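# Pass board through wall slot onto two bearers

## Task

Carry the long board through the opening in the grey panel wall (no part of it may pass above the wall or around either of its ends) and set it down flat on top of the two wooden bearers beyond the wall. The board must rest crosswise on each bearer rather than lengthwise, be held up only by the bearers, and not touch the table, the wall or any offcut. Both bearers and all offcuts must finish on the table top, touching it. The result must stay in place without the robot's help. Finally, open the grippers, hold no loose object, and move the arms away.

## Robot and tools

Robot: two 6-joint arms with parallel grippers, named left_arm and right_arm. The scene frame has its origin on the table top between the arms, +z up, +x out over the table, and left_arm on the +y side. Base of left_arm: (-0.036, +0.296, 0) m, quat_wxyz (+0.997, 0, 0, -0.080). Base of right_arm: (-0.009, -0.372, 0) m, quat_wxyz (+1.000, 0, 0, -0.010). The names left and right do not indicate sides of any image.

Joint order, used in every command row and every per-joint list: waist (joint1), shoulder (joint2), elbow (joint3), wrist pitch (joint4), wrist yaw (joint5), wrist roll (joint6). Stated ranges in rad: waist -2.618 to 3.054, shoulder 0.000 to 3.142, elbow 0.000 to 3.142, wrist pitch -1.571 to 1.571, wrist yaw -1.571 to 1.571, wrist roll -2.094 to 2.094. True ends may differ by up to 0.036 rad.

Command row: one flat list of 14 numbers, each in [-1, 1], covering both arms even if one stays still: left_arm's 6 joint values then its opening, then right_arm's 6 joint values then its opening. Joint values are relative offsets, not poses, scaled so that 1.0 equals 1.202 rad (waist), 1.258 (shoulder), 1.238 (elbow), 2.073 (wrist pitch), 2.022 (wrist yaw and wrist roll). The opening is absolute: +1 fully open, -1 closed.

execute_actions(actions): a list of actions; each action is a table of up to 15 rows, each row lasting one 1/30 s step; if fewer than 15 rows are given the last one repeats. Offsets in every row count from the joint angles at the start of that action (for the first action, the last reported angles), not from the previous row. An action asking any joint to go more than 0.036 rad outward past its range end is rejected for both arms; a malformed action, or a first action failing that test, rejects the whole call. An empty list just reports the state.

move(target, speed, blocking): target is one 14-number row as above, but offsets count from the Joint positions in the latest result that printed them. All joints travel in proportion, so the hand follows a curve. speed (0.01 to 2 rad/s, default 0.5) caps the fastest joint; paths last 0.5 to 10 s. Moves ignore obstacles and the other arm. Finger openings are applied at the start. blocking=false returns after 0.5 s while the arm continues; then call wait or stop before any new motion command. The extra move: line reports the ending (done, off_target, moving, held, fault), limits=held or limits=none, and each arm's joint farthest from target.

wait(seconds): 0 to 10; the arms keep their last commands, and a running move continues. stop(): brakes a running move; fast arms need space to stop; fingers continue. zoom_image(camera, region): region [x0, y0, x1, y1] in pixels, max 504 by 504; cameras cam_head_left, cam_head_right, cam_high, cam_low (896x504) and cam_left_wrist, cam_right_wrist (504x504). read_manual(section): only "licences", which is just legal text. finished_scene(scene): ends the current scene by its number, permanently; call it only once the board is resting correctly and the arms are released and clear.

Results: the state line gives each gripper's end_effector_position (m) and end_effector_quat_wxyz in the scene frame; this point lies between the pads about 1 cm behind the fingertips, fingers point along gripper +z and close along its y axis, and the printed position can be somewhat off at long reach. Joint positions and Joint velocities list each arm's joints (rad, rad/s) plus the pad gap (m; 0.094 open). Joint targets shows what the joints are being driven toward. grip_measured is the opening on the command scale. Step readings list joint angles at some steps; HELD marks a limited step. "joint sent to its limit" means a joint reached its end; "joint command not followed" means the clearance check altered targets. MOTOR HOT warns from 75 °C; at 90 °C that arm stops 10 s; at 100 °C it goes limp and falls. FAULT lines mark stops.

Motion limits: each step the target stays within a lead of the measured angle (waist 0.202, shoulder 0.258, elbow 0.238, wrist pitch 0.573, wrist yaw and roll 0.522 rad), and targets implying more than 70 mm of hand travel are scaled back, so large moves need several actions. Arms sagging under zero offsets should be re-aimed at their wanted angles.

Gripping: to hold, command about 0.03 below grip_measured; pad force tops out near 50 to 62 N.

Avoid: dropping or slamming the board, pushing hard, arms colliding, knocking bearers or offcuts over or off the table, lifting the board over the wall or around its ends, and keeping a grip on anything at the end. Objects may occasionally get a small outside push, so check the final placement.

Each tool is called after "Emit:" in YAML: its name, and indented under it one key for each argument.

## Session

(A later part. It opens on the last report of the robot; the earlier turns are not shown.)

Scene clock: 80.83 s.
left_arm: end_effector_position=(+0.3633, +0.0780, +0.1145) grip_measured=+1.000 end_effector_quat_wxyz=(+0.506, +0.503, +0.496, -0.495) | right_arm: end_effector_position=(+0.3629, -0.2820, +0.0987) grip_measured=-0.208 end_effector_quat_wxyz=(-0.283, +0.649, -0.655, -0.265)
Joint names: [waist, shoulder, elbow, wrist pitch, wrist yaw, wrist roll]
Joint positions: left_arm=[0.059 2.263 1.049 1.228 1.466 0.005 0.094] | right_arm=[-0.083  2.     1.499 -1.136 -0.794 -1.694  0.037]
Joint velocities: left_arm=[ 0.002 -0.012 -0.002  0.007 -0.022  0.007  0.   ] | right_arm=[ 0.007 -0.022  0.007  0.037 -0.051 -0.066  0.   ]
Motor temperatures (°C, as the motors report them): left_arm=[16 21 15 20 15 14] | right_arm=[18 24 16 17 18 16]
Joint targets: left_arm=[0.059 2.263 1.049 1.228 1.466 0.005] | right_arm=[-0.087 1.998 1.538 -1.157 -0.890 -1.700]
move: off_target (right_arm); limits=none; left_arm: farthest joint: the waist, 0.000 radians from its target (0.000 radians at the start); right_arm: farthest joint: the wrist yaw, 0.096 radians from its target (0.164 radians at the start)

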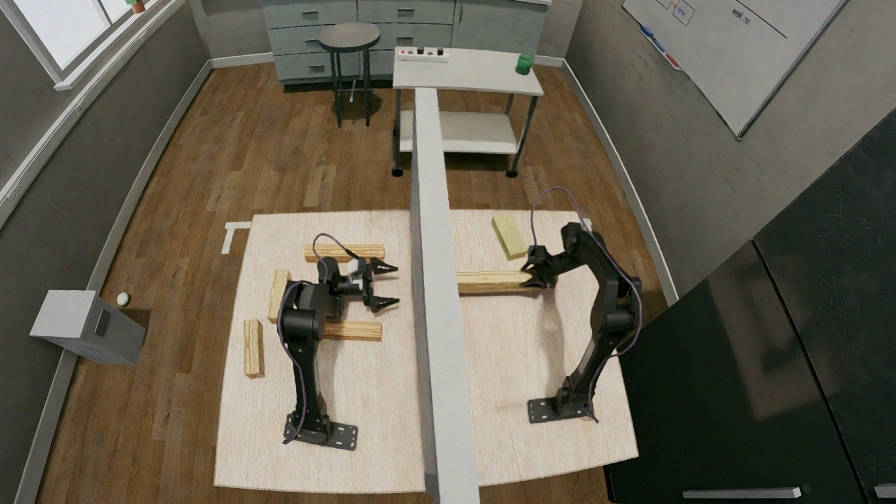

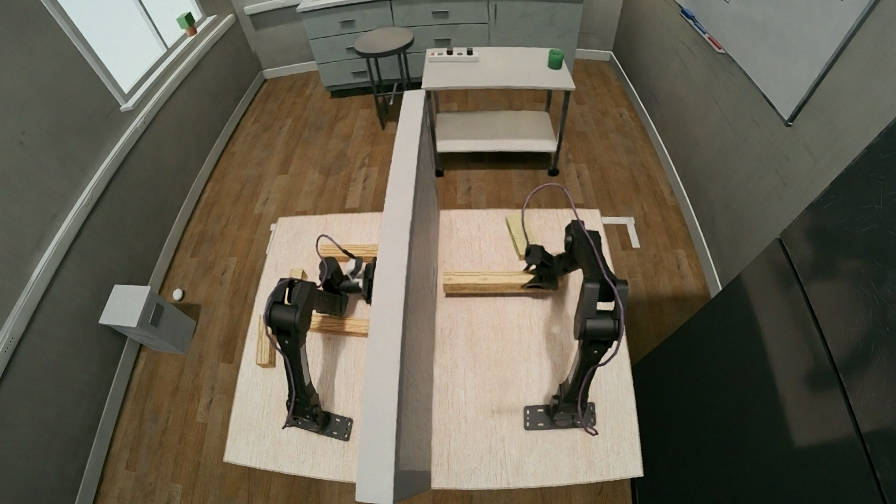

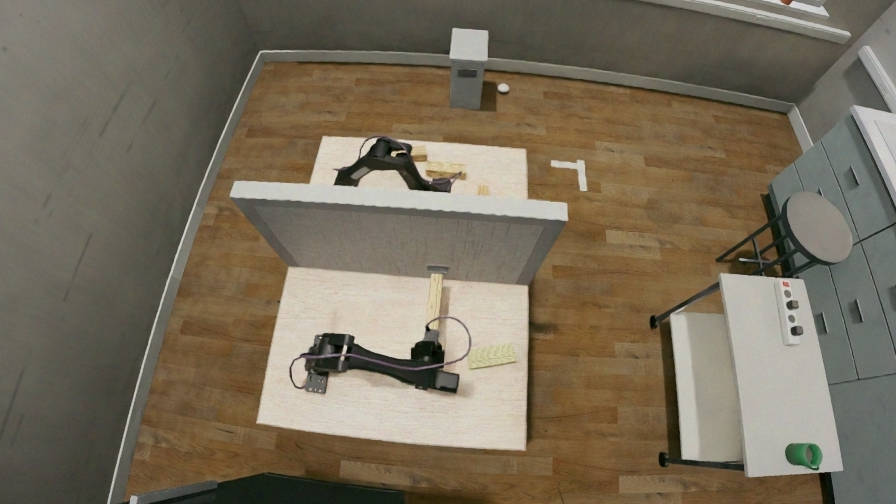

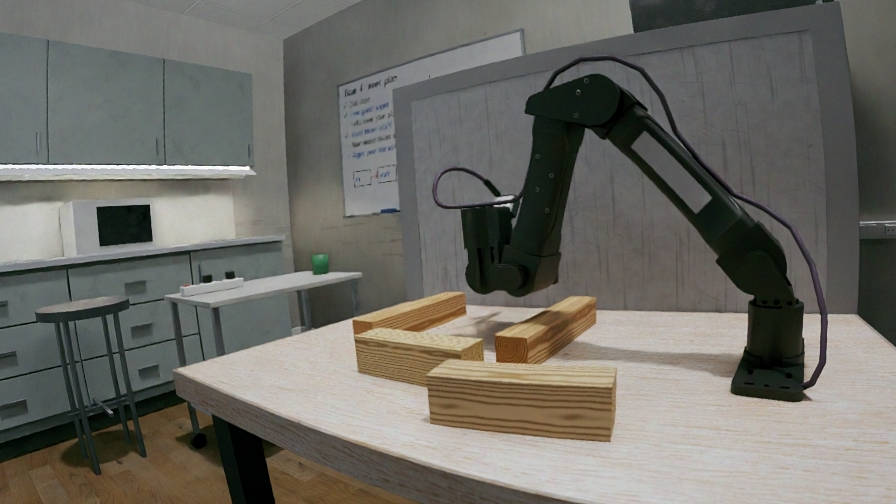

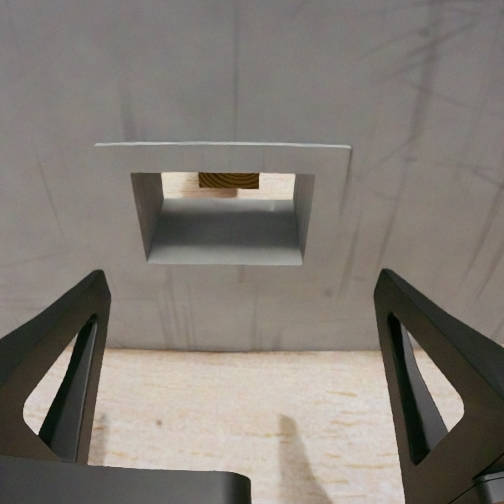

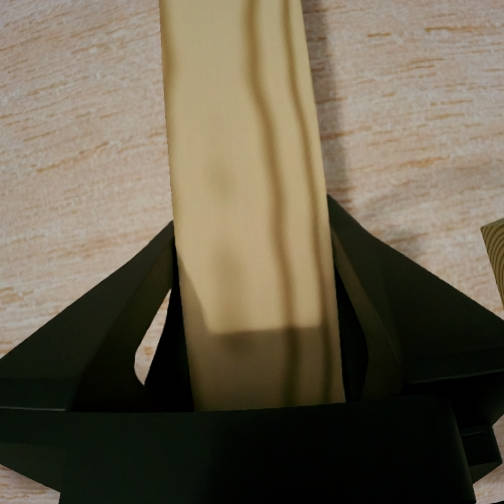

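Emit:
move:
  target: [0,0,0,0,0,0,1, -0.0033,-0.0294,0.0444,-0.0222,-0.0475,-0.003,-0.3]
  speed: 0.3

Scene clock: 83.00 s.
left_arm: end_effector_position=(+0.3633, +0.0780, +0.1145) grip_measured=+1.000 end_effector_quat_wxyz=(+0.506, +0.503, +0.496, -0.495) | right_arm: end_effector_position=(+0.3620, -0.2820, +0.1023) grip_measured=-0.208 end_effector_quat_wxyz=(-0.280, +0.648, -0.656, -0.268)
Joint names: [waist, shoulder, elbow, wrist pitch, wrist yaw, wrist roll]
Joint positions: left_arm=[0.059 2.263 1.049 1.228 1.466 0.005 0.094] | right_arm=[-0.083  2.     1.514 -1.16  -0.793 -1.694  0.037]
Joint velocities: left_arm=[ 0.007  0.017 -0.002 -0.007 -0.007 -0.007  0.   ] | right_arm=[-0.002  0.002 -0.017  0.007 -0.007  0.022 -0.   ]
Motor temperatures (°C, as the motors report them): left_arm=[16 21 15 20 15 14] | right_arm=[18 25 16 17 18 16]
Joint targets: left_arm=[0.059 2.263 1.049 1.228 1.466 0.005] | right_arm=[-0.087 1.963 1.554 -1.182 -0.890 -1.700]
move: off_target (right_arm); limits=none; left_arm: farthest joint: the waist, 0.000 radians from its target (0.000 radians at the start); right_arm: farthest joint: the wrist yaw, 0.097 radians from its target (0.096 radians at the start)

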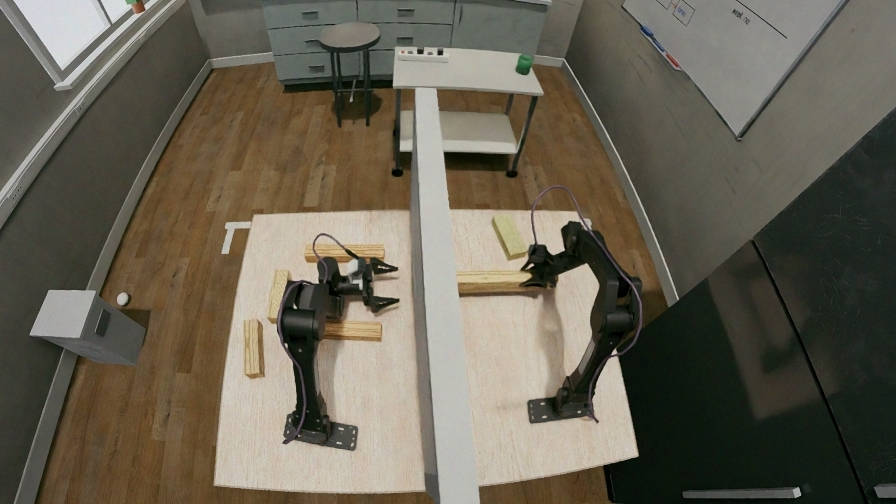

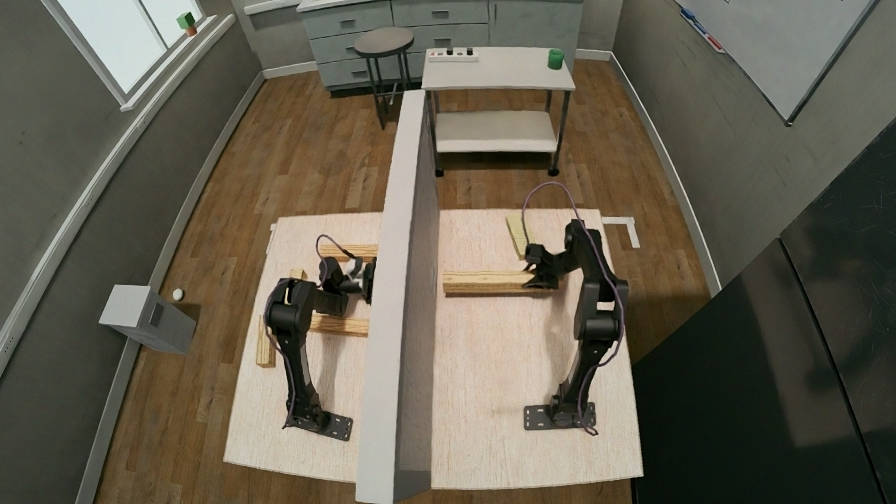

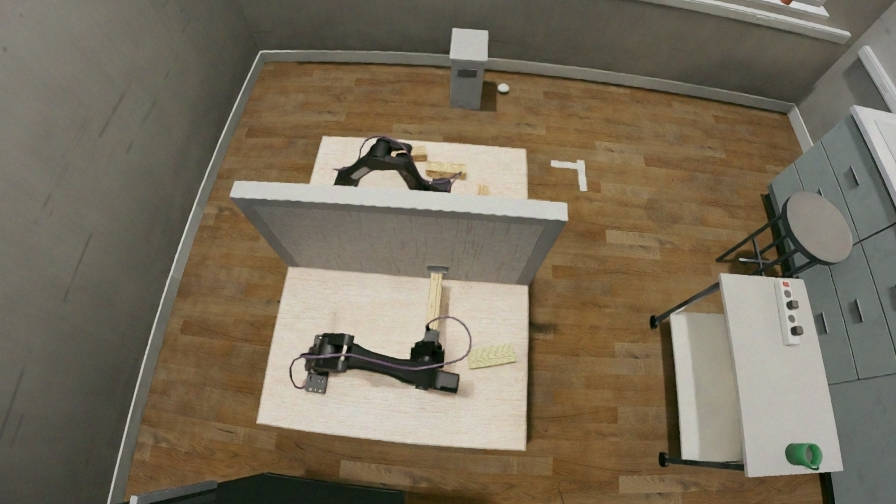

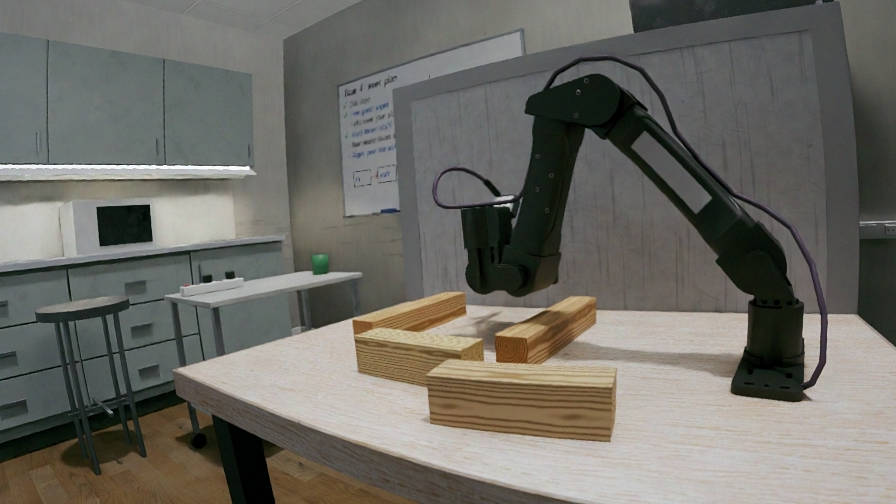

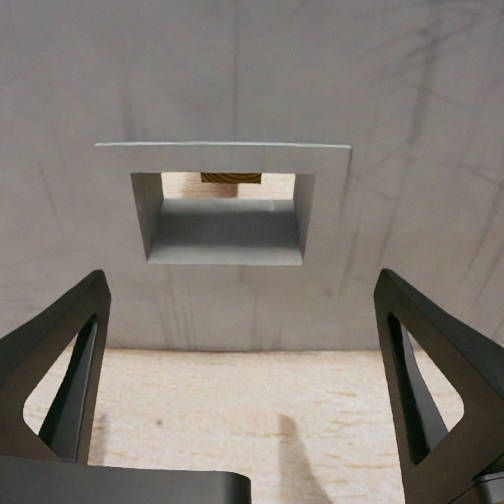

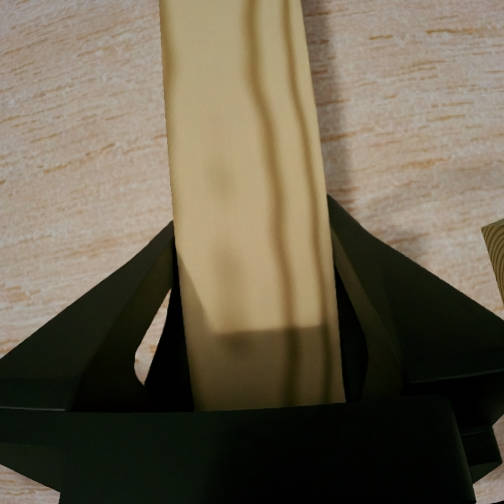

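Emit:
move:
  target: [0,0,0,0,0,0,1, 0.0574,-0.0513,0.0307,0.0297,-0.048,0.0506,-0.3]
  speed: 0.3

Scene clock: 84.77 s.
left_arm: end_effector_position=(+0.3633, +0.0780, +0.1145) grip_measured=+1.000 end_effector_quat_wxyz=(+0.506, +0.503, +0.496, -0.495) | right_arm: end_effector_position=(+0.3666, -0.2583, +0.1131) grip_measured=-0.208 end_effector_quat_wxyz=(-0.286, +0.650, -0.654, -0.261)
Joint names: [waist, shoulder, elbow, wrist pitch, wrist yaw, wrist roll]
Joint positions: left_arm=[0.059 2.263 1.049 1.228 1.466 0.005 0.094] | right_arm=[-0.018  1.969  1.514 -1.105 -0.796 -1.599  0.037]
Joint velocities: left_arm=[-0.007  0.012  0.012  0.022 -0.081  0.007  0.   ] | right_arm=[-0.012 -0.002 -0.007  0.051 -0.066 -0.037 -0.001]
Motor temperatures (°C, as the motors report them): left_arm=[16 21 15 20 15 14] | right_arm=[17 25 16 17 18 16]
Joint targets: left_arm=[0.059 2.263 1.049 1.228 1.466 0.005] | right_arm=[-0.014 1.936 1.552 -1.099 -0.890 -1.592]
move: off_target (right_arm); limits=none; left_arm: farthest joint: the waist, 0.000 radians from its target (0.000 radians at the start); right_arm: farthest joint: the wrist yaw, 0.094 radians from its target (0.097 radians at the start)

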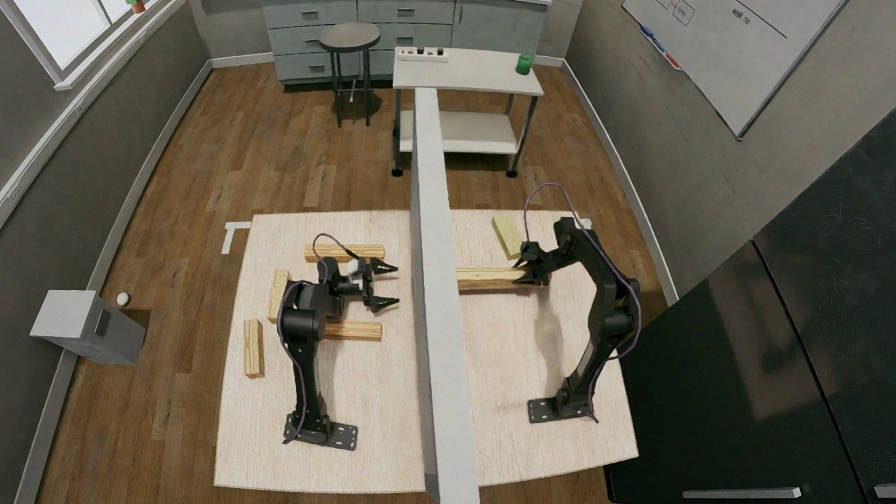

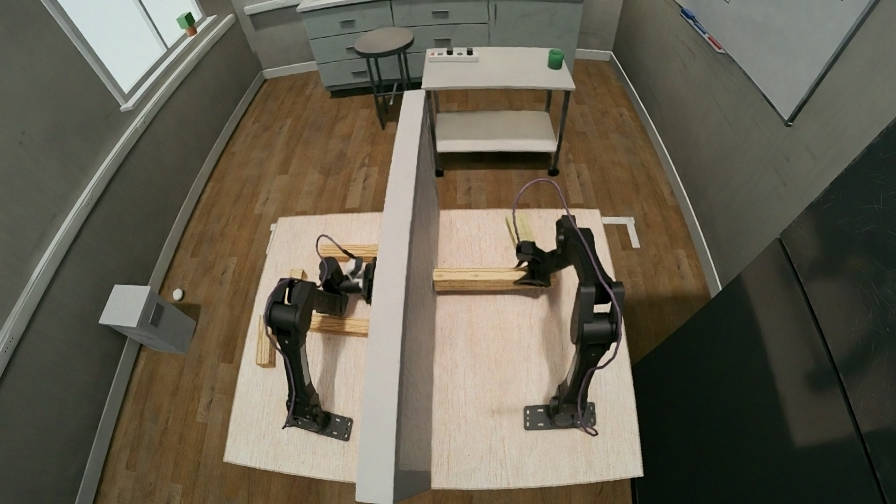

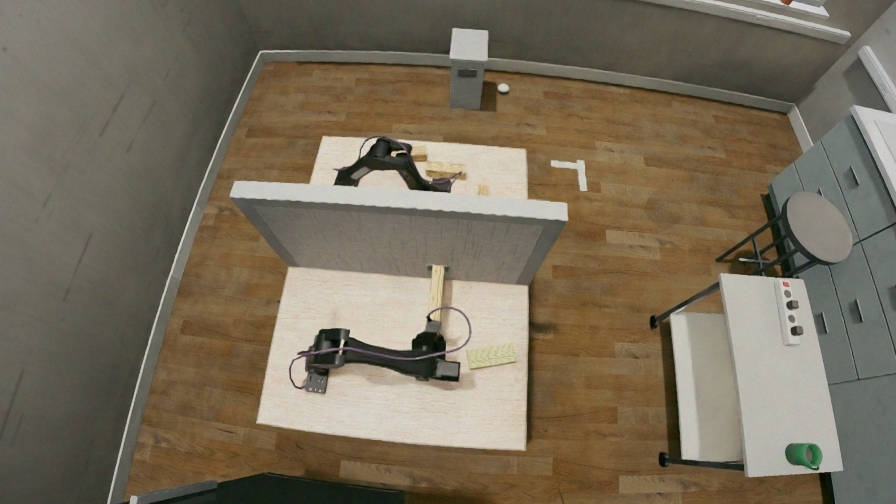

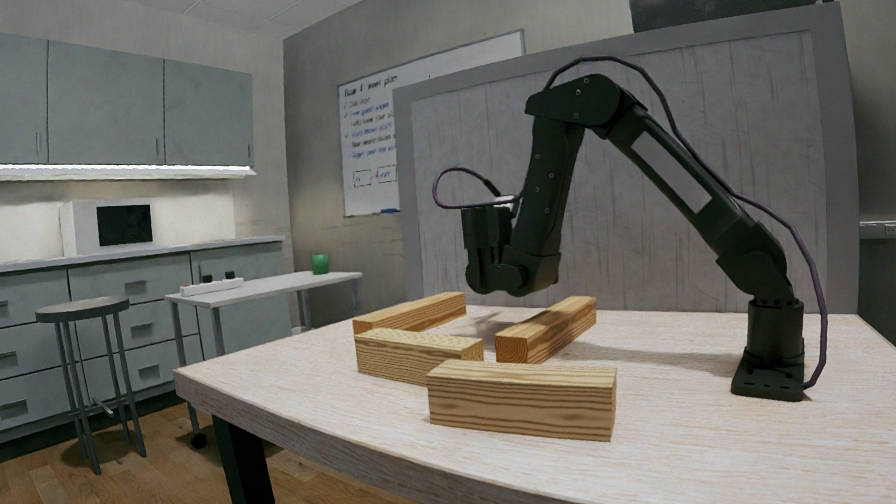

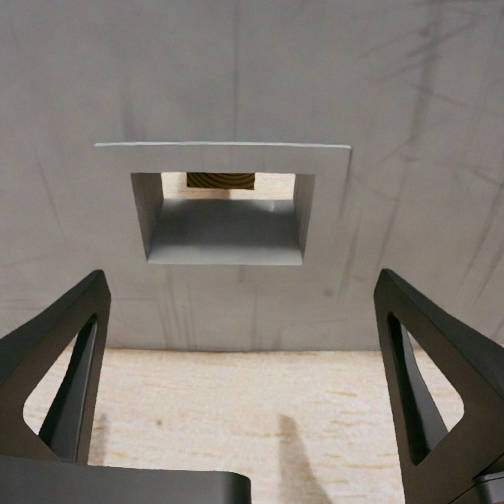

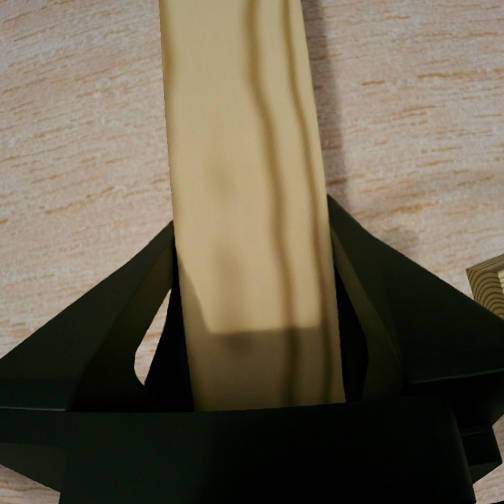

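Emit:
zoom_image:
  camera: "cam_left_wrist"
  region: [140, 160, 310, 220]

Emit:
zoom_image:
  camera: "cam_high"
  region: [390, 240, 490, 320]

Region (140, 160, 310, 220) of cam_left_wrist's 504x504 image, scaled by 2.965, with more detail than that image has; it fills the top 178 rows of this view, and the rest is white.

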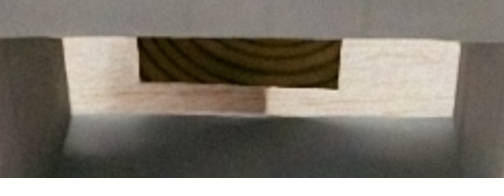

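Region (390, 240, 490, 320) of cam_high's 896x504 image, scaled by 5.040, with more detail than that image has; it fills the top 403 rows of this view, and the rest is white.

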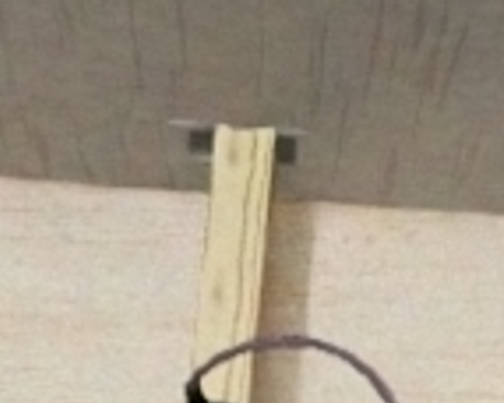

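Emit:
move:
  target: [0,0,0,0,0,0,1, 0.0,0.0432,-0.0937,0.07,-0.0465,0.0,-0.3]
  speed: 0.35

Scene clock: 87.77 s.
left_arm: end_effector_position=(+0.3633, +0.0780, +0.1145) grip_measured=+1.000 end_effector_quat_wxyz=(+0.506, +0.503, +0.496, -0.495) | right_arm: end_effector_position=(+0.3620, -0.2584, +0.0630) grip_measured=-0.208 end_effector_quat_wxyz=(-0.274, +0.645, -0.660, -0.272)
Joint names: [waist, shoulder, elbow, wrist pitch, wrist yaw, wrist roll]
Joint positions: left_arm=[0.059 2.263 1.049 1.228 1.466 0.005 0.094] | right_arm=[-0.018  2.035  1.402 -0.964 -0.793 -1.598  0.037]
Joint velocities: left_arm=[ 0.002 -0.002 -0.002 -0.022 -0.022 -0.022  0.   ] | right_arm=[-0.002 -0.002 -0.007 -0.051  0.022  0.022  0.   ]
Motor temperatures (°C, as the motors report them): left_arm=[16 21 15 20 15 14] | right_arm=[17 25 17 17 17 16]
Joint targets: left_arm=[0.059 2.263 1.049 1.228 1.466 0.005] | right_arm=[-0.018 2.024 1.398 -0.960 -0.890 -1.599]
move: off_target (right_arm); limits=none; left_arm: farthest joint: the waist, 0.000 radians from its target (0.000 radians at the start); right_arm: farthest joint: the wrist yaw, 0.097 radians from its target (0.094 radians at the start)

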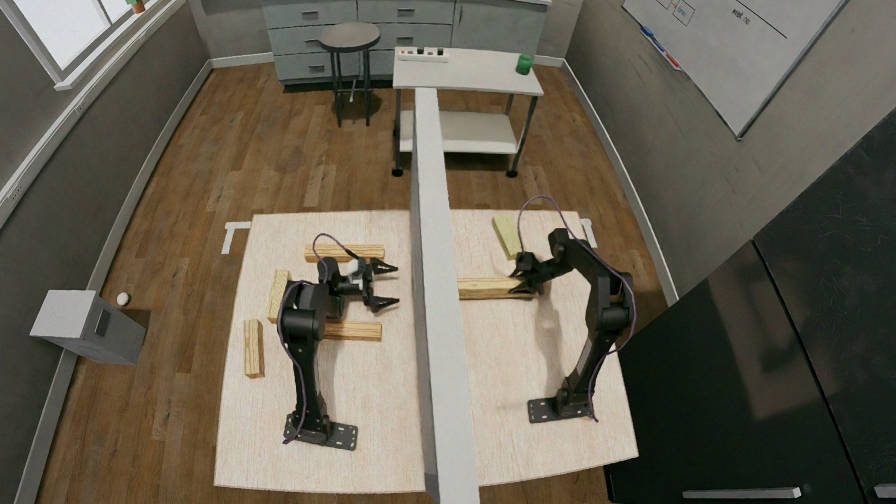

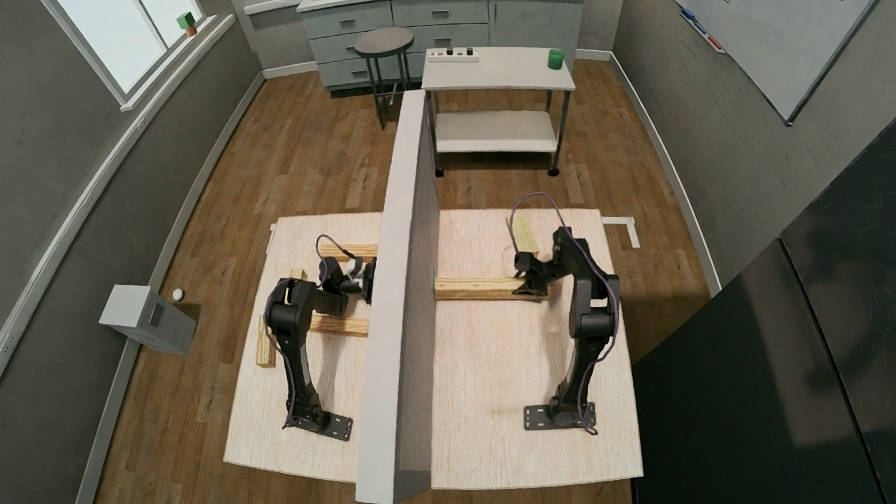

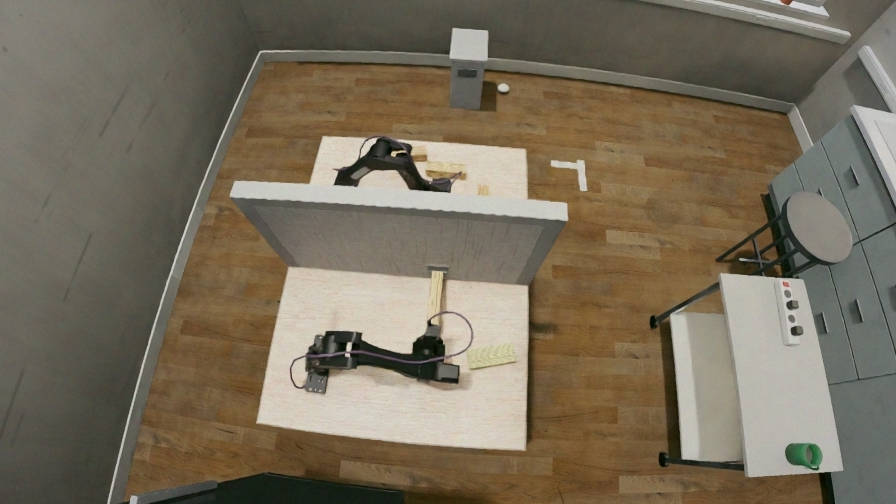

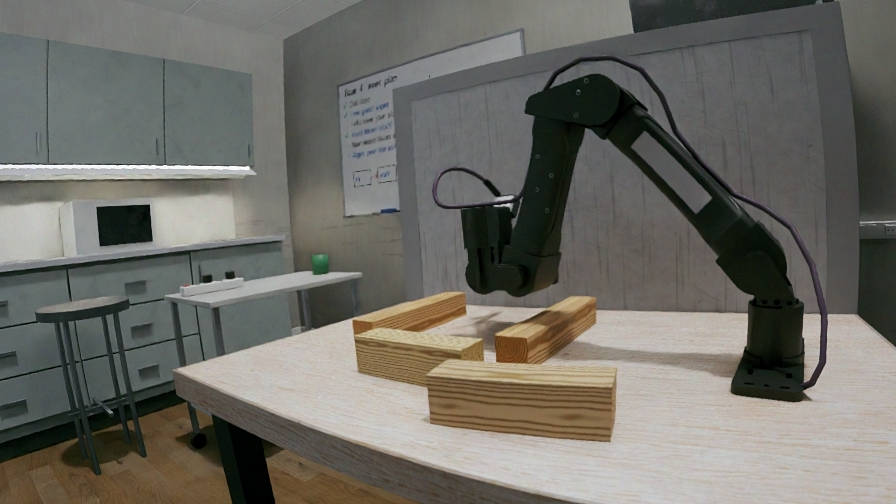

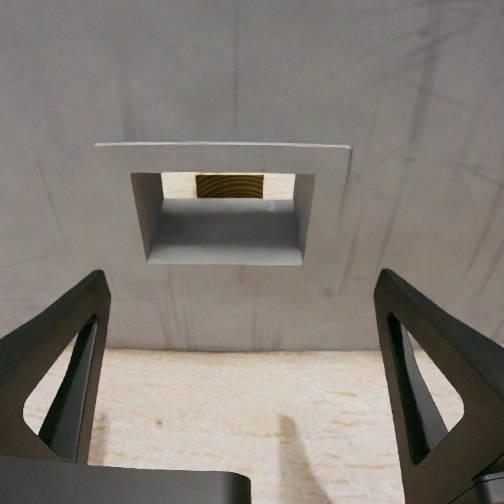

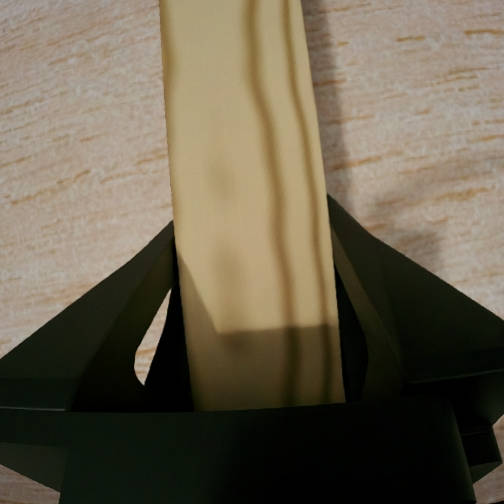

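Emit:
zoom_image:
  camera: "cam_left_wrist"
  region: [140, 160, 310, 220]

Region (140, 160, 310, 220) of cam_left_wrist's 504x504 image, scaled by 2.965, with more detail than that image has; it fills the top 178 rows of this view, and the rest is white.

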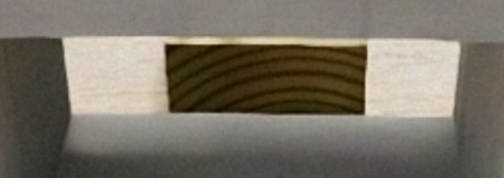

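Emit:
move:
  target: [0,0,0,0,0,0,1, -0.1431,-0.3855,-0.567,0.5422,-0.1024,-0.0752,-0.3]
  speed: 0.5

Scene clock: 92.87 s.
left_arm: end_effector_position=(+0.3633, +0.0780, +0.1145) grip_measured=+1.000 end_effector_quat_wxyz=(+0.506, +0.503, +0.496, -0.495) | right_arm: end_effector_position=(+0.3678, -0.3026, +0.1102) grip_measured=-0.207 end_effector_quat_wxyz=(-0.538, +0.703, -0.461, +0.065)
Joint names: [waist, shoulder, elbow, wrist pitch, wrist yaw, wrist roll]
Joint positions: left_arm=[0.059 2.263 1.049 1.228 1.466 0.005 0.094] | right_arm=[-0.181  1.586  0.707  0.119 -0.927 -1.761  0.037]
Joint velocities: left_arm=[ 0.002 -0.007 -0.002 -0.037  0.007  0.095  0.   ] | right_arm=[-0.007 -0.002  0.017 -0.007  0.022 -0.066 -0.   ]
Motor temperatures (°C, as the motors report them): left_arm=[16 21 15 20 15 14] | right_arm=[17 25 16 17 17 16]
Joint targets: left_arm=[0.059 2.263 1.049 1.228 1.466 0.005] | right_arm=[-0.191 1.550 0.700 0.160 -1.000 -1.750]
move: off_target (right_arm); limits=none; left_arm: farthest joint: the waist, 0.000 radians from its target (0.000 radians at the start); right_arm: farthest joint: the wrist yaw, 0.073 radians from its target (0.207 radians at the start)

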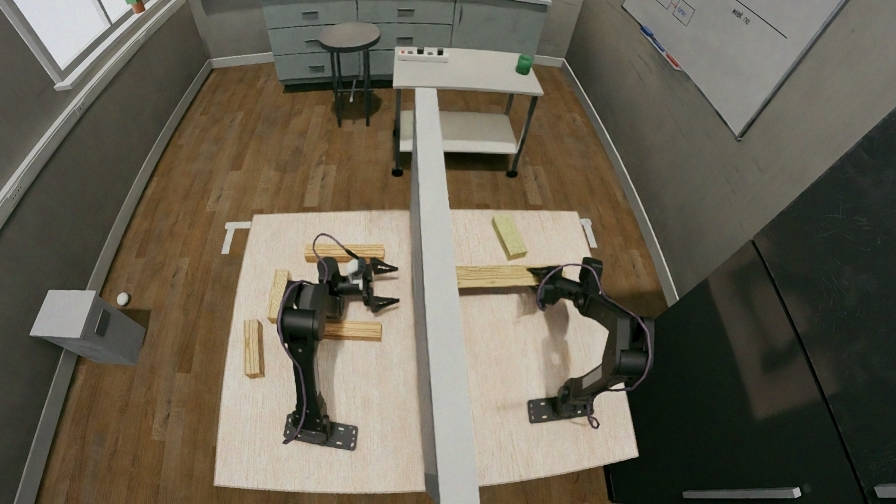

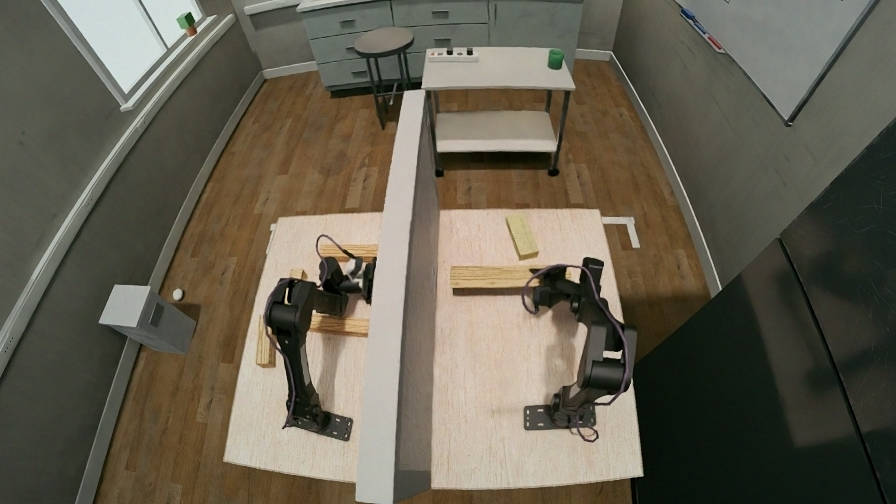

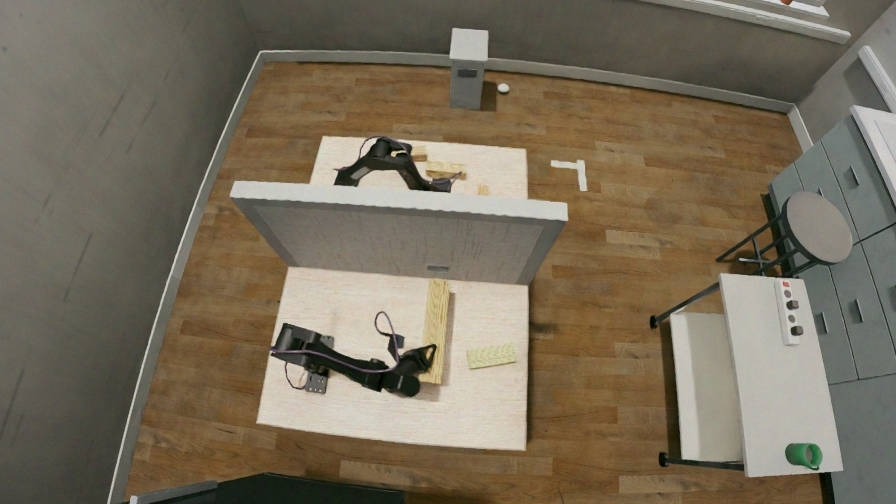

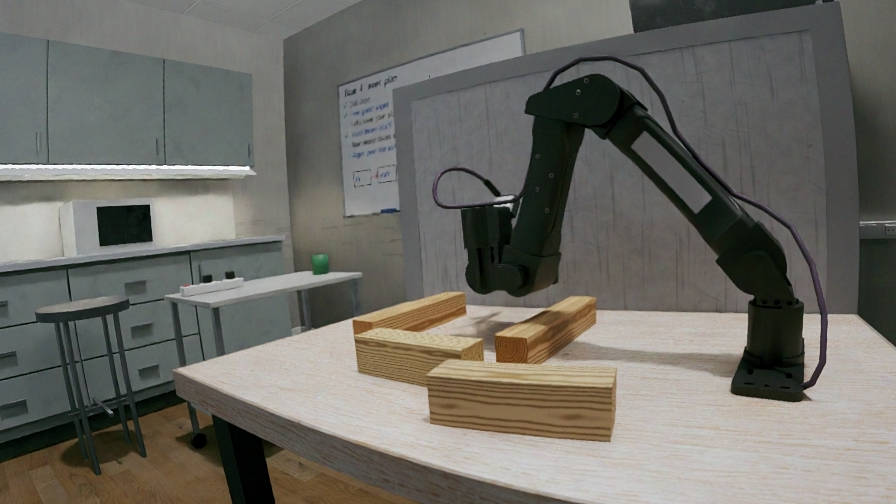

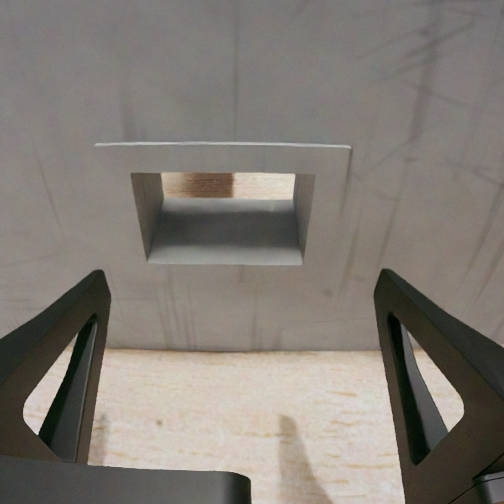

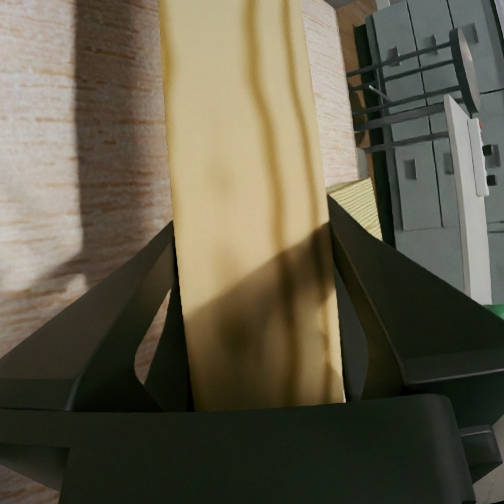

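Emit:
move:
  target: [0,0,0,0,0,0,1, 0,0.2007,-0.0945,0.2079,-0.0361,0.005,-0.3]
  speed: 0.4

Scene clock: 94.83 s.
left_arm: end_effector_position=(+0.3633, +0.0780, +0.1145) grip_measured=+1.000 end_effector_quat_wxyz=(+0.506, +0.503, +0.496, -0.495) | right_arm: end_effector_position=(+0.3706, -0.3030, +0.0423) grip_measured=-0.207 end_effector_quat_wxyz=(-0.542, +0.705, -0.450, +0.077)
Joint names: [waist, shoulder, elbow, wrist pitch, wrist yaw, wrist roll]
Joint positions: left_arm=[0.059 2.263 1.049 1.228 1.466 0.005 0.094] | right_arm=[-0.181  1.84   0.599  0.509 -0.929 -1.768  0.037]
Joint velocities: left_arm=[-0.007 -0.012  0.002  0.022  0.007 -0.007  0.   ] | right_arm=[-0.002  0.007 -0.007 -0.037 -0.007 -0.007  0.   ]
Motor temperatures (°C, as the motors report them): left_arm=[16 21 15 20 15 14] | right_arm=[17 25 16 17 17 16]
Joint targets: left_arm=[0.059 2.263 1.049 1.228 1.466 0.005] | right_arm=[-0.181 1.838 0.590 0.551 -1.000 -1.751]
move: off_target (right_arm); limits=none; left_arm: farthest joint: the waist, 0.000 radians from its target (0.000 radians at the start); right_arm: farthest joint: the wrist yaw, 0.071 radians from its target (0.073 radians at the start)

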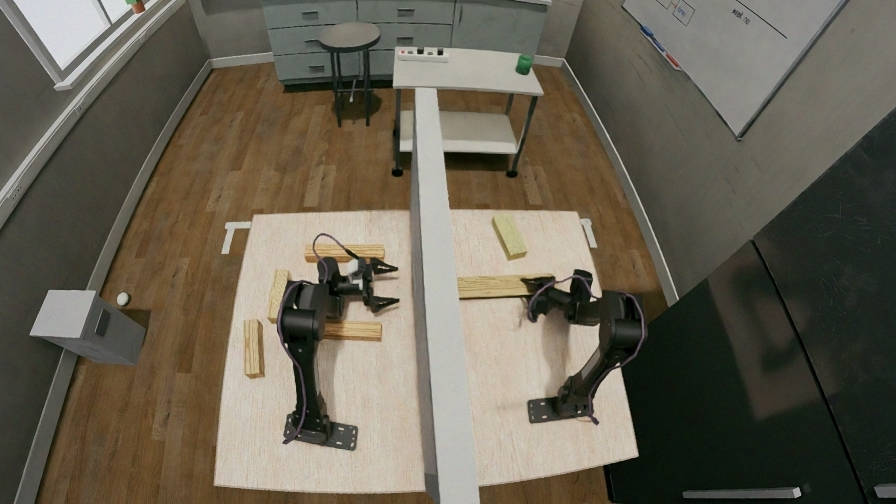

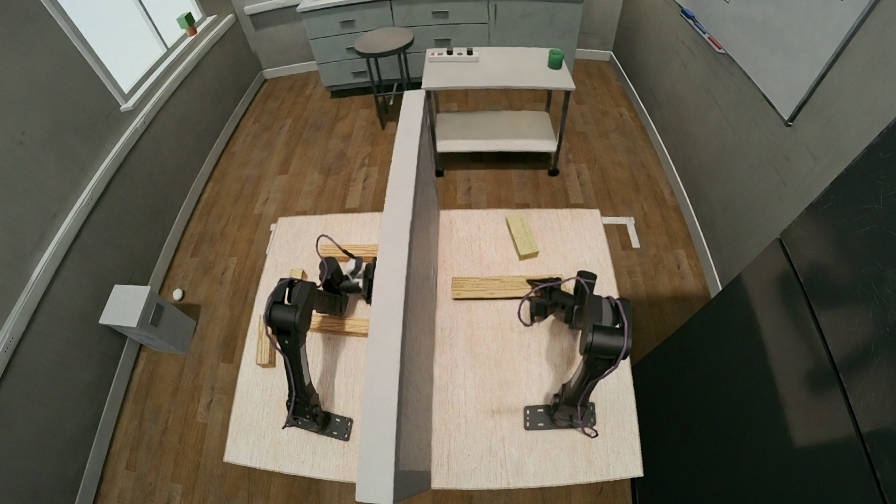

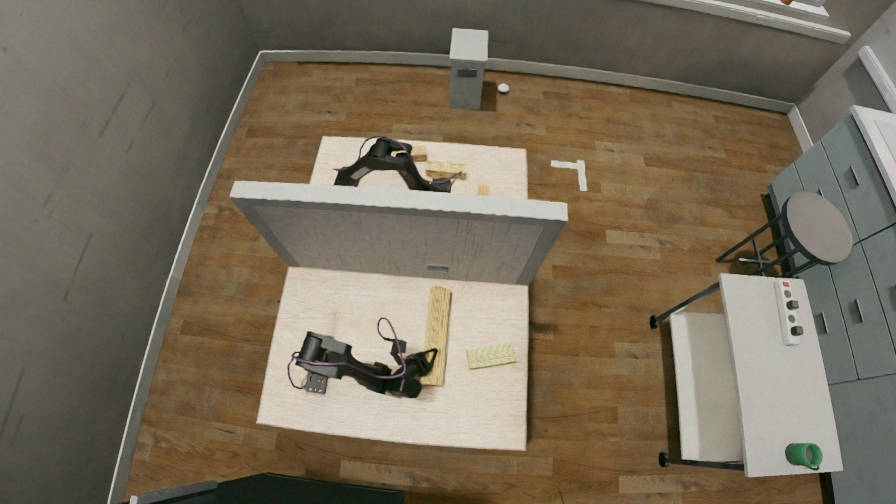

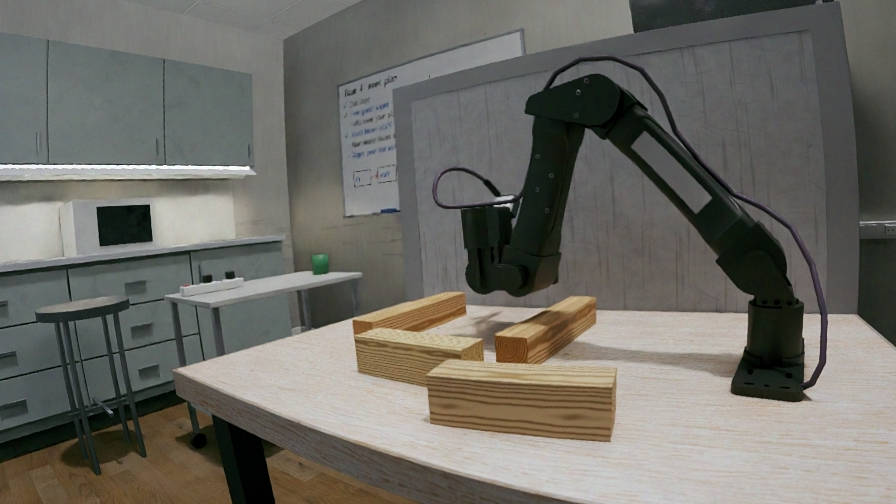

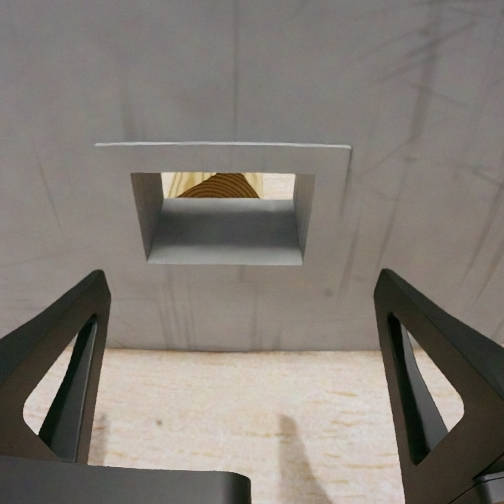

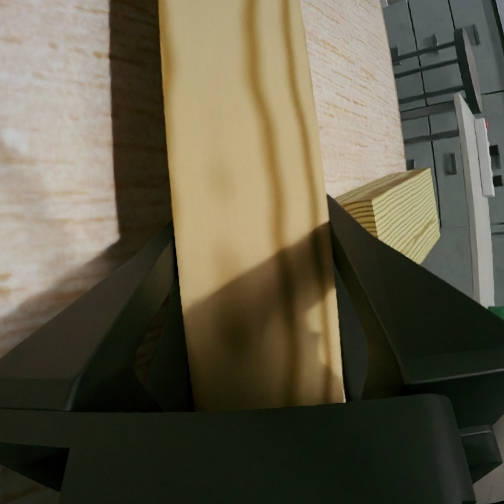

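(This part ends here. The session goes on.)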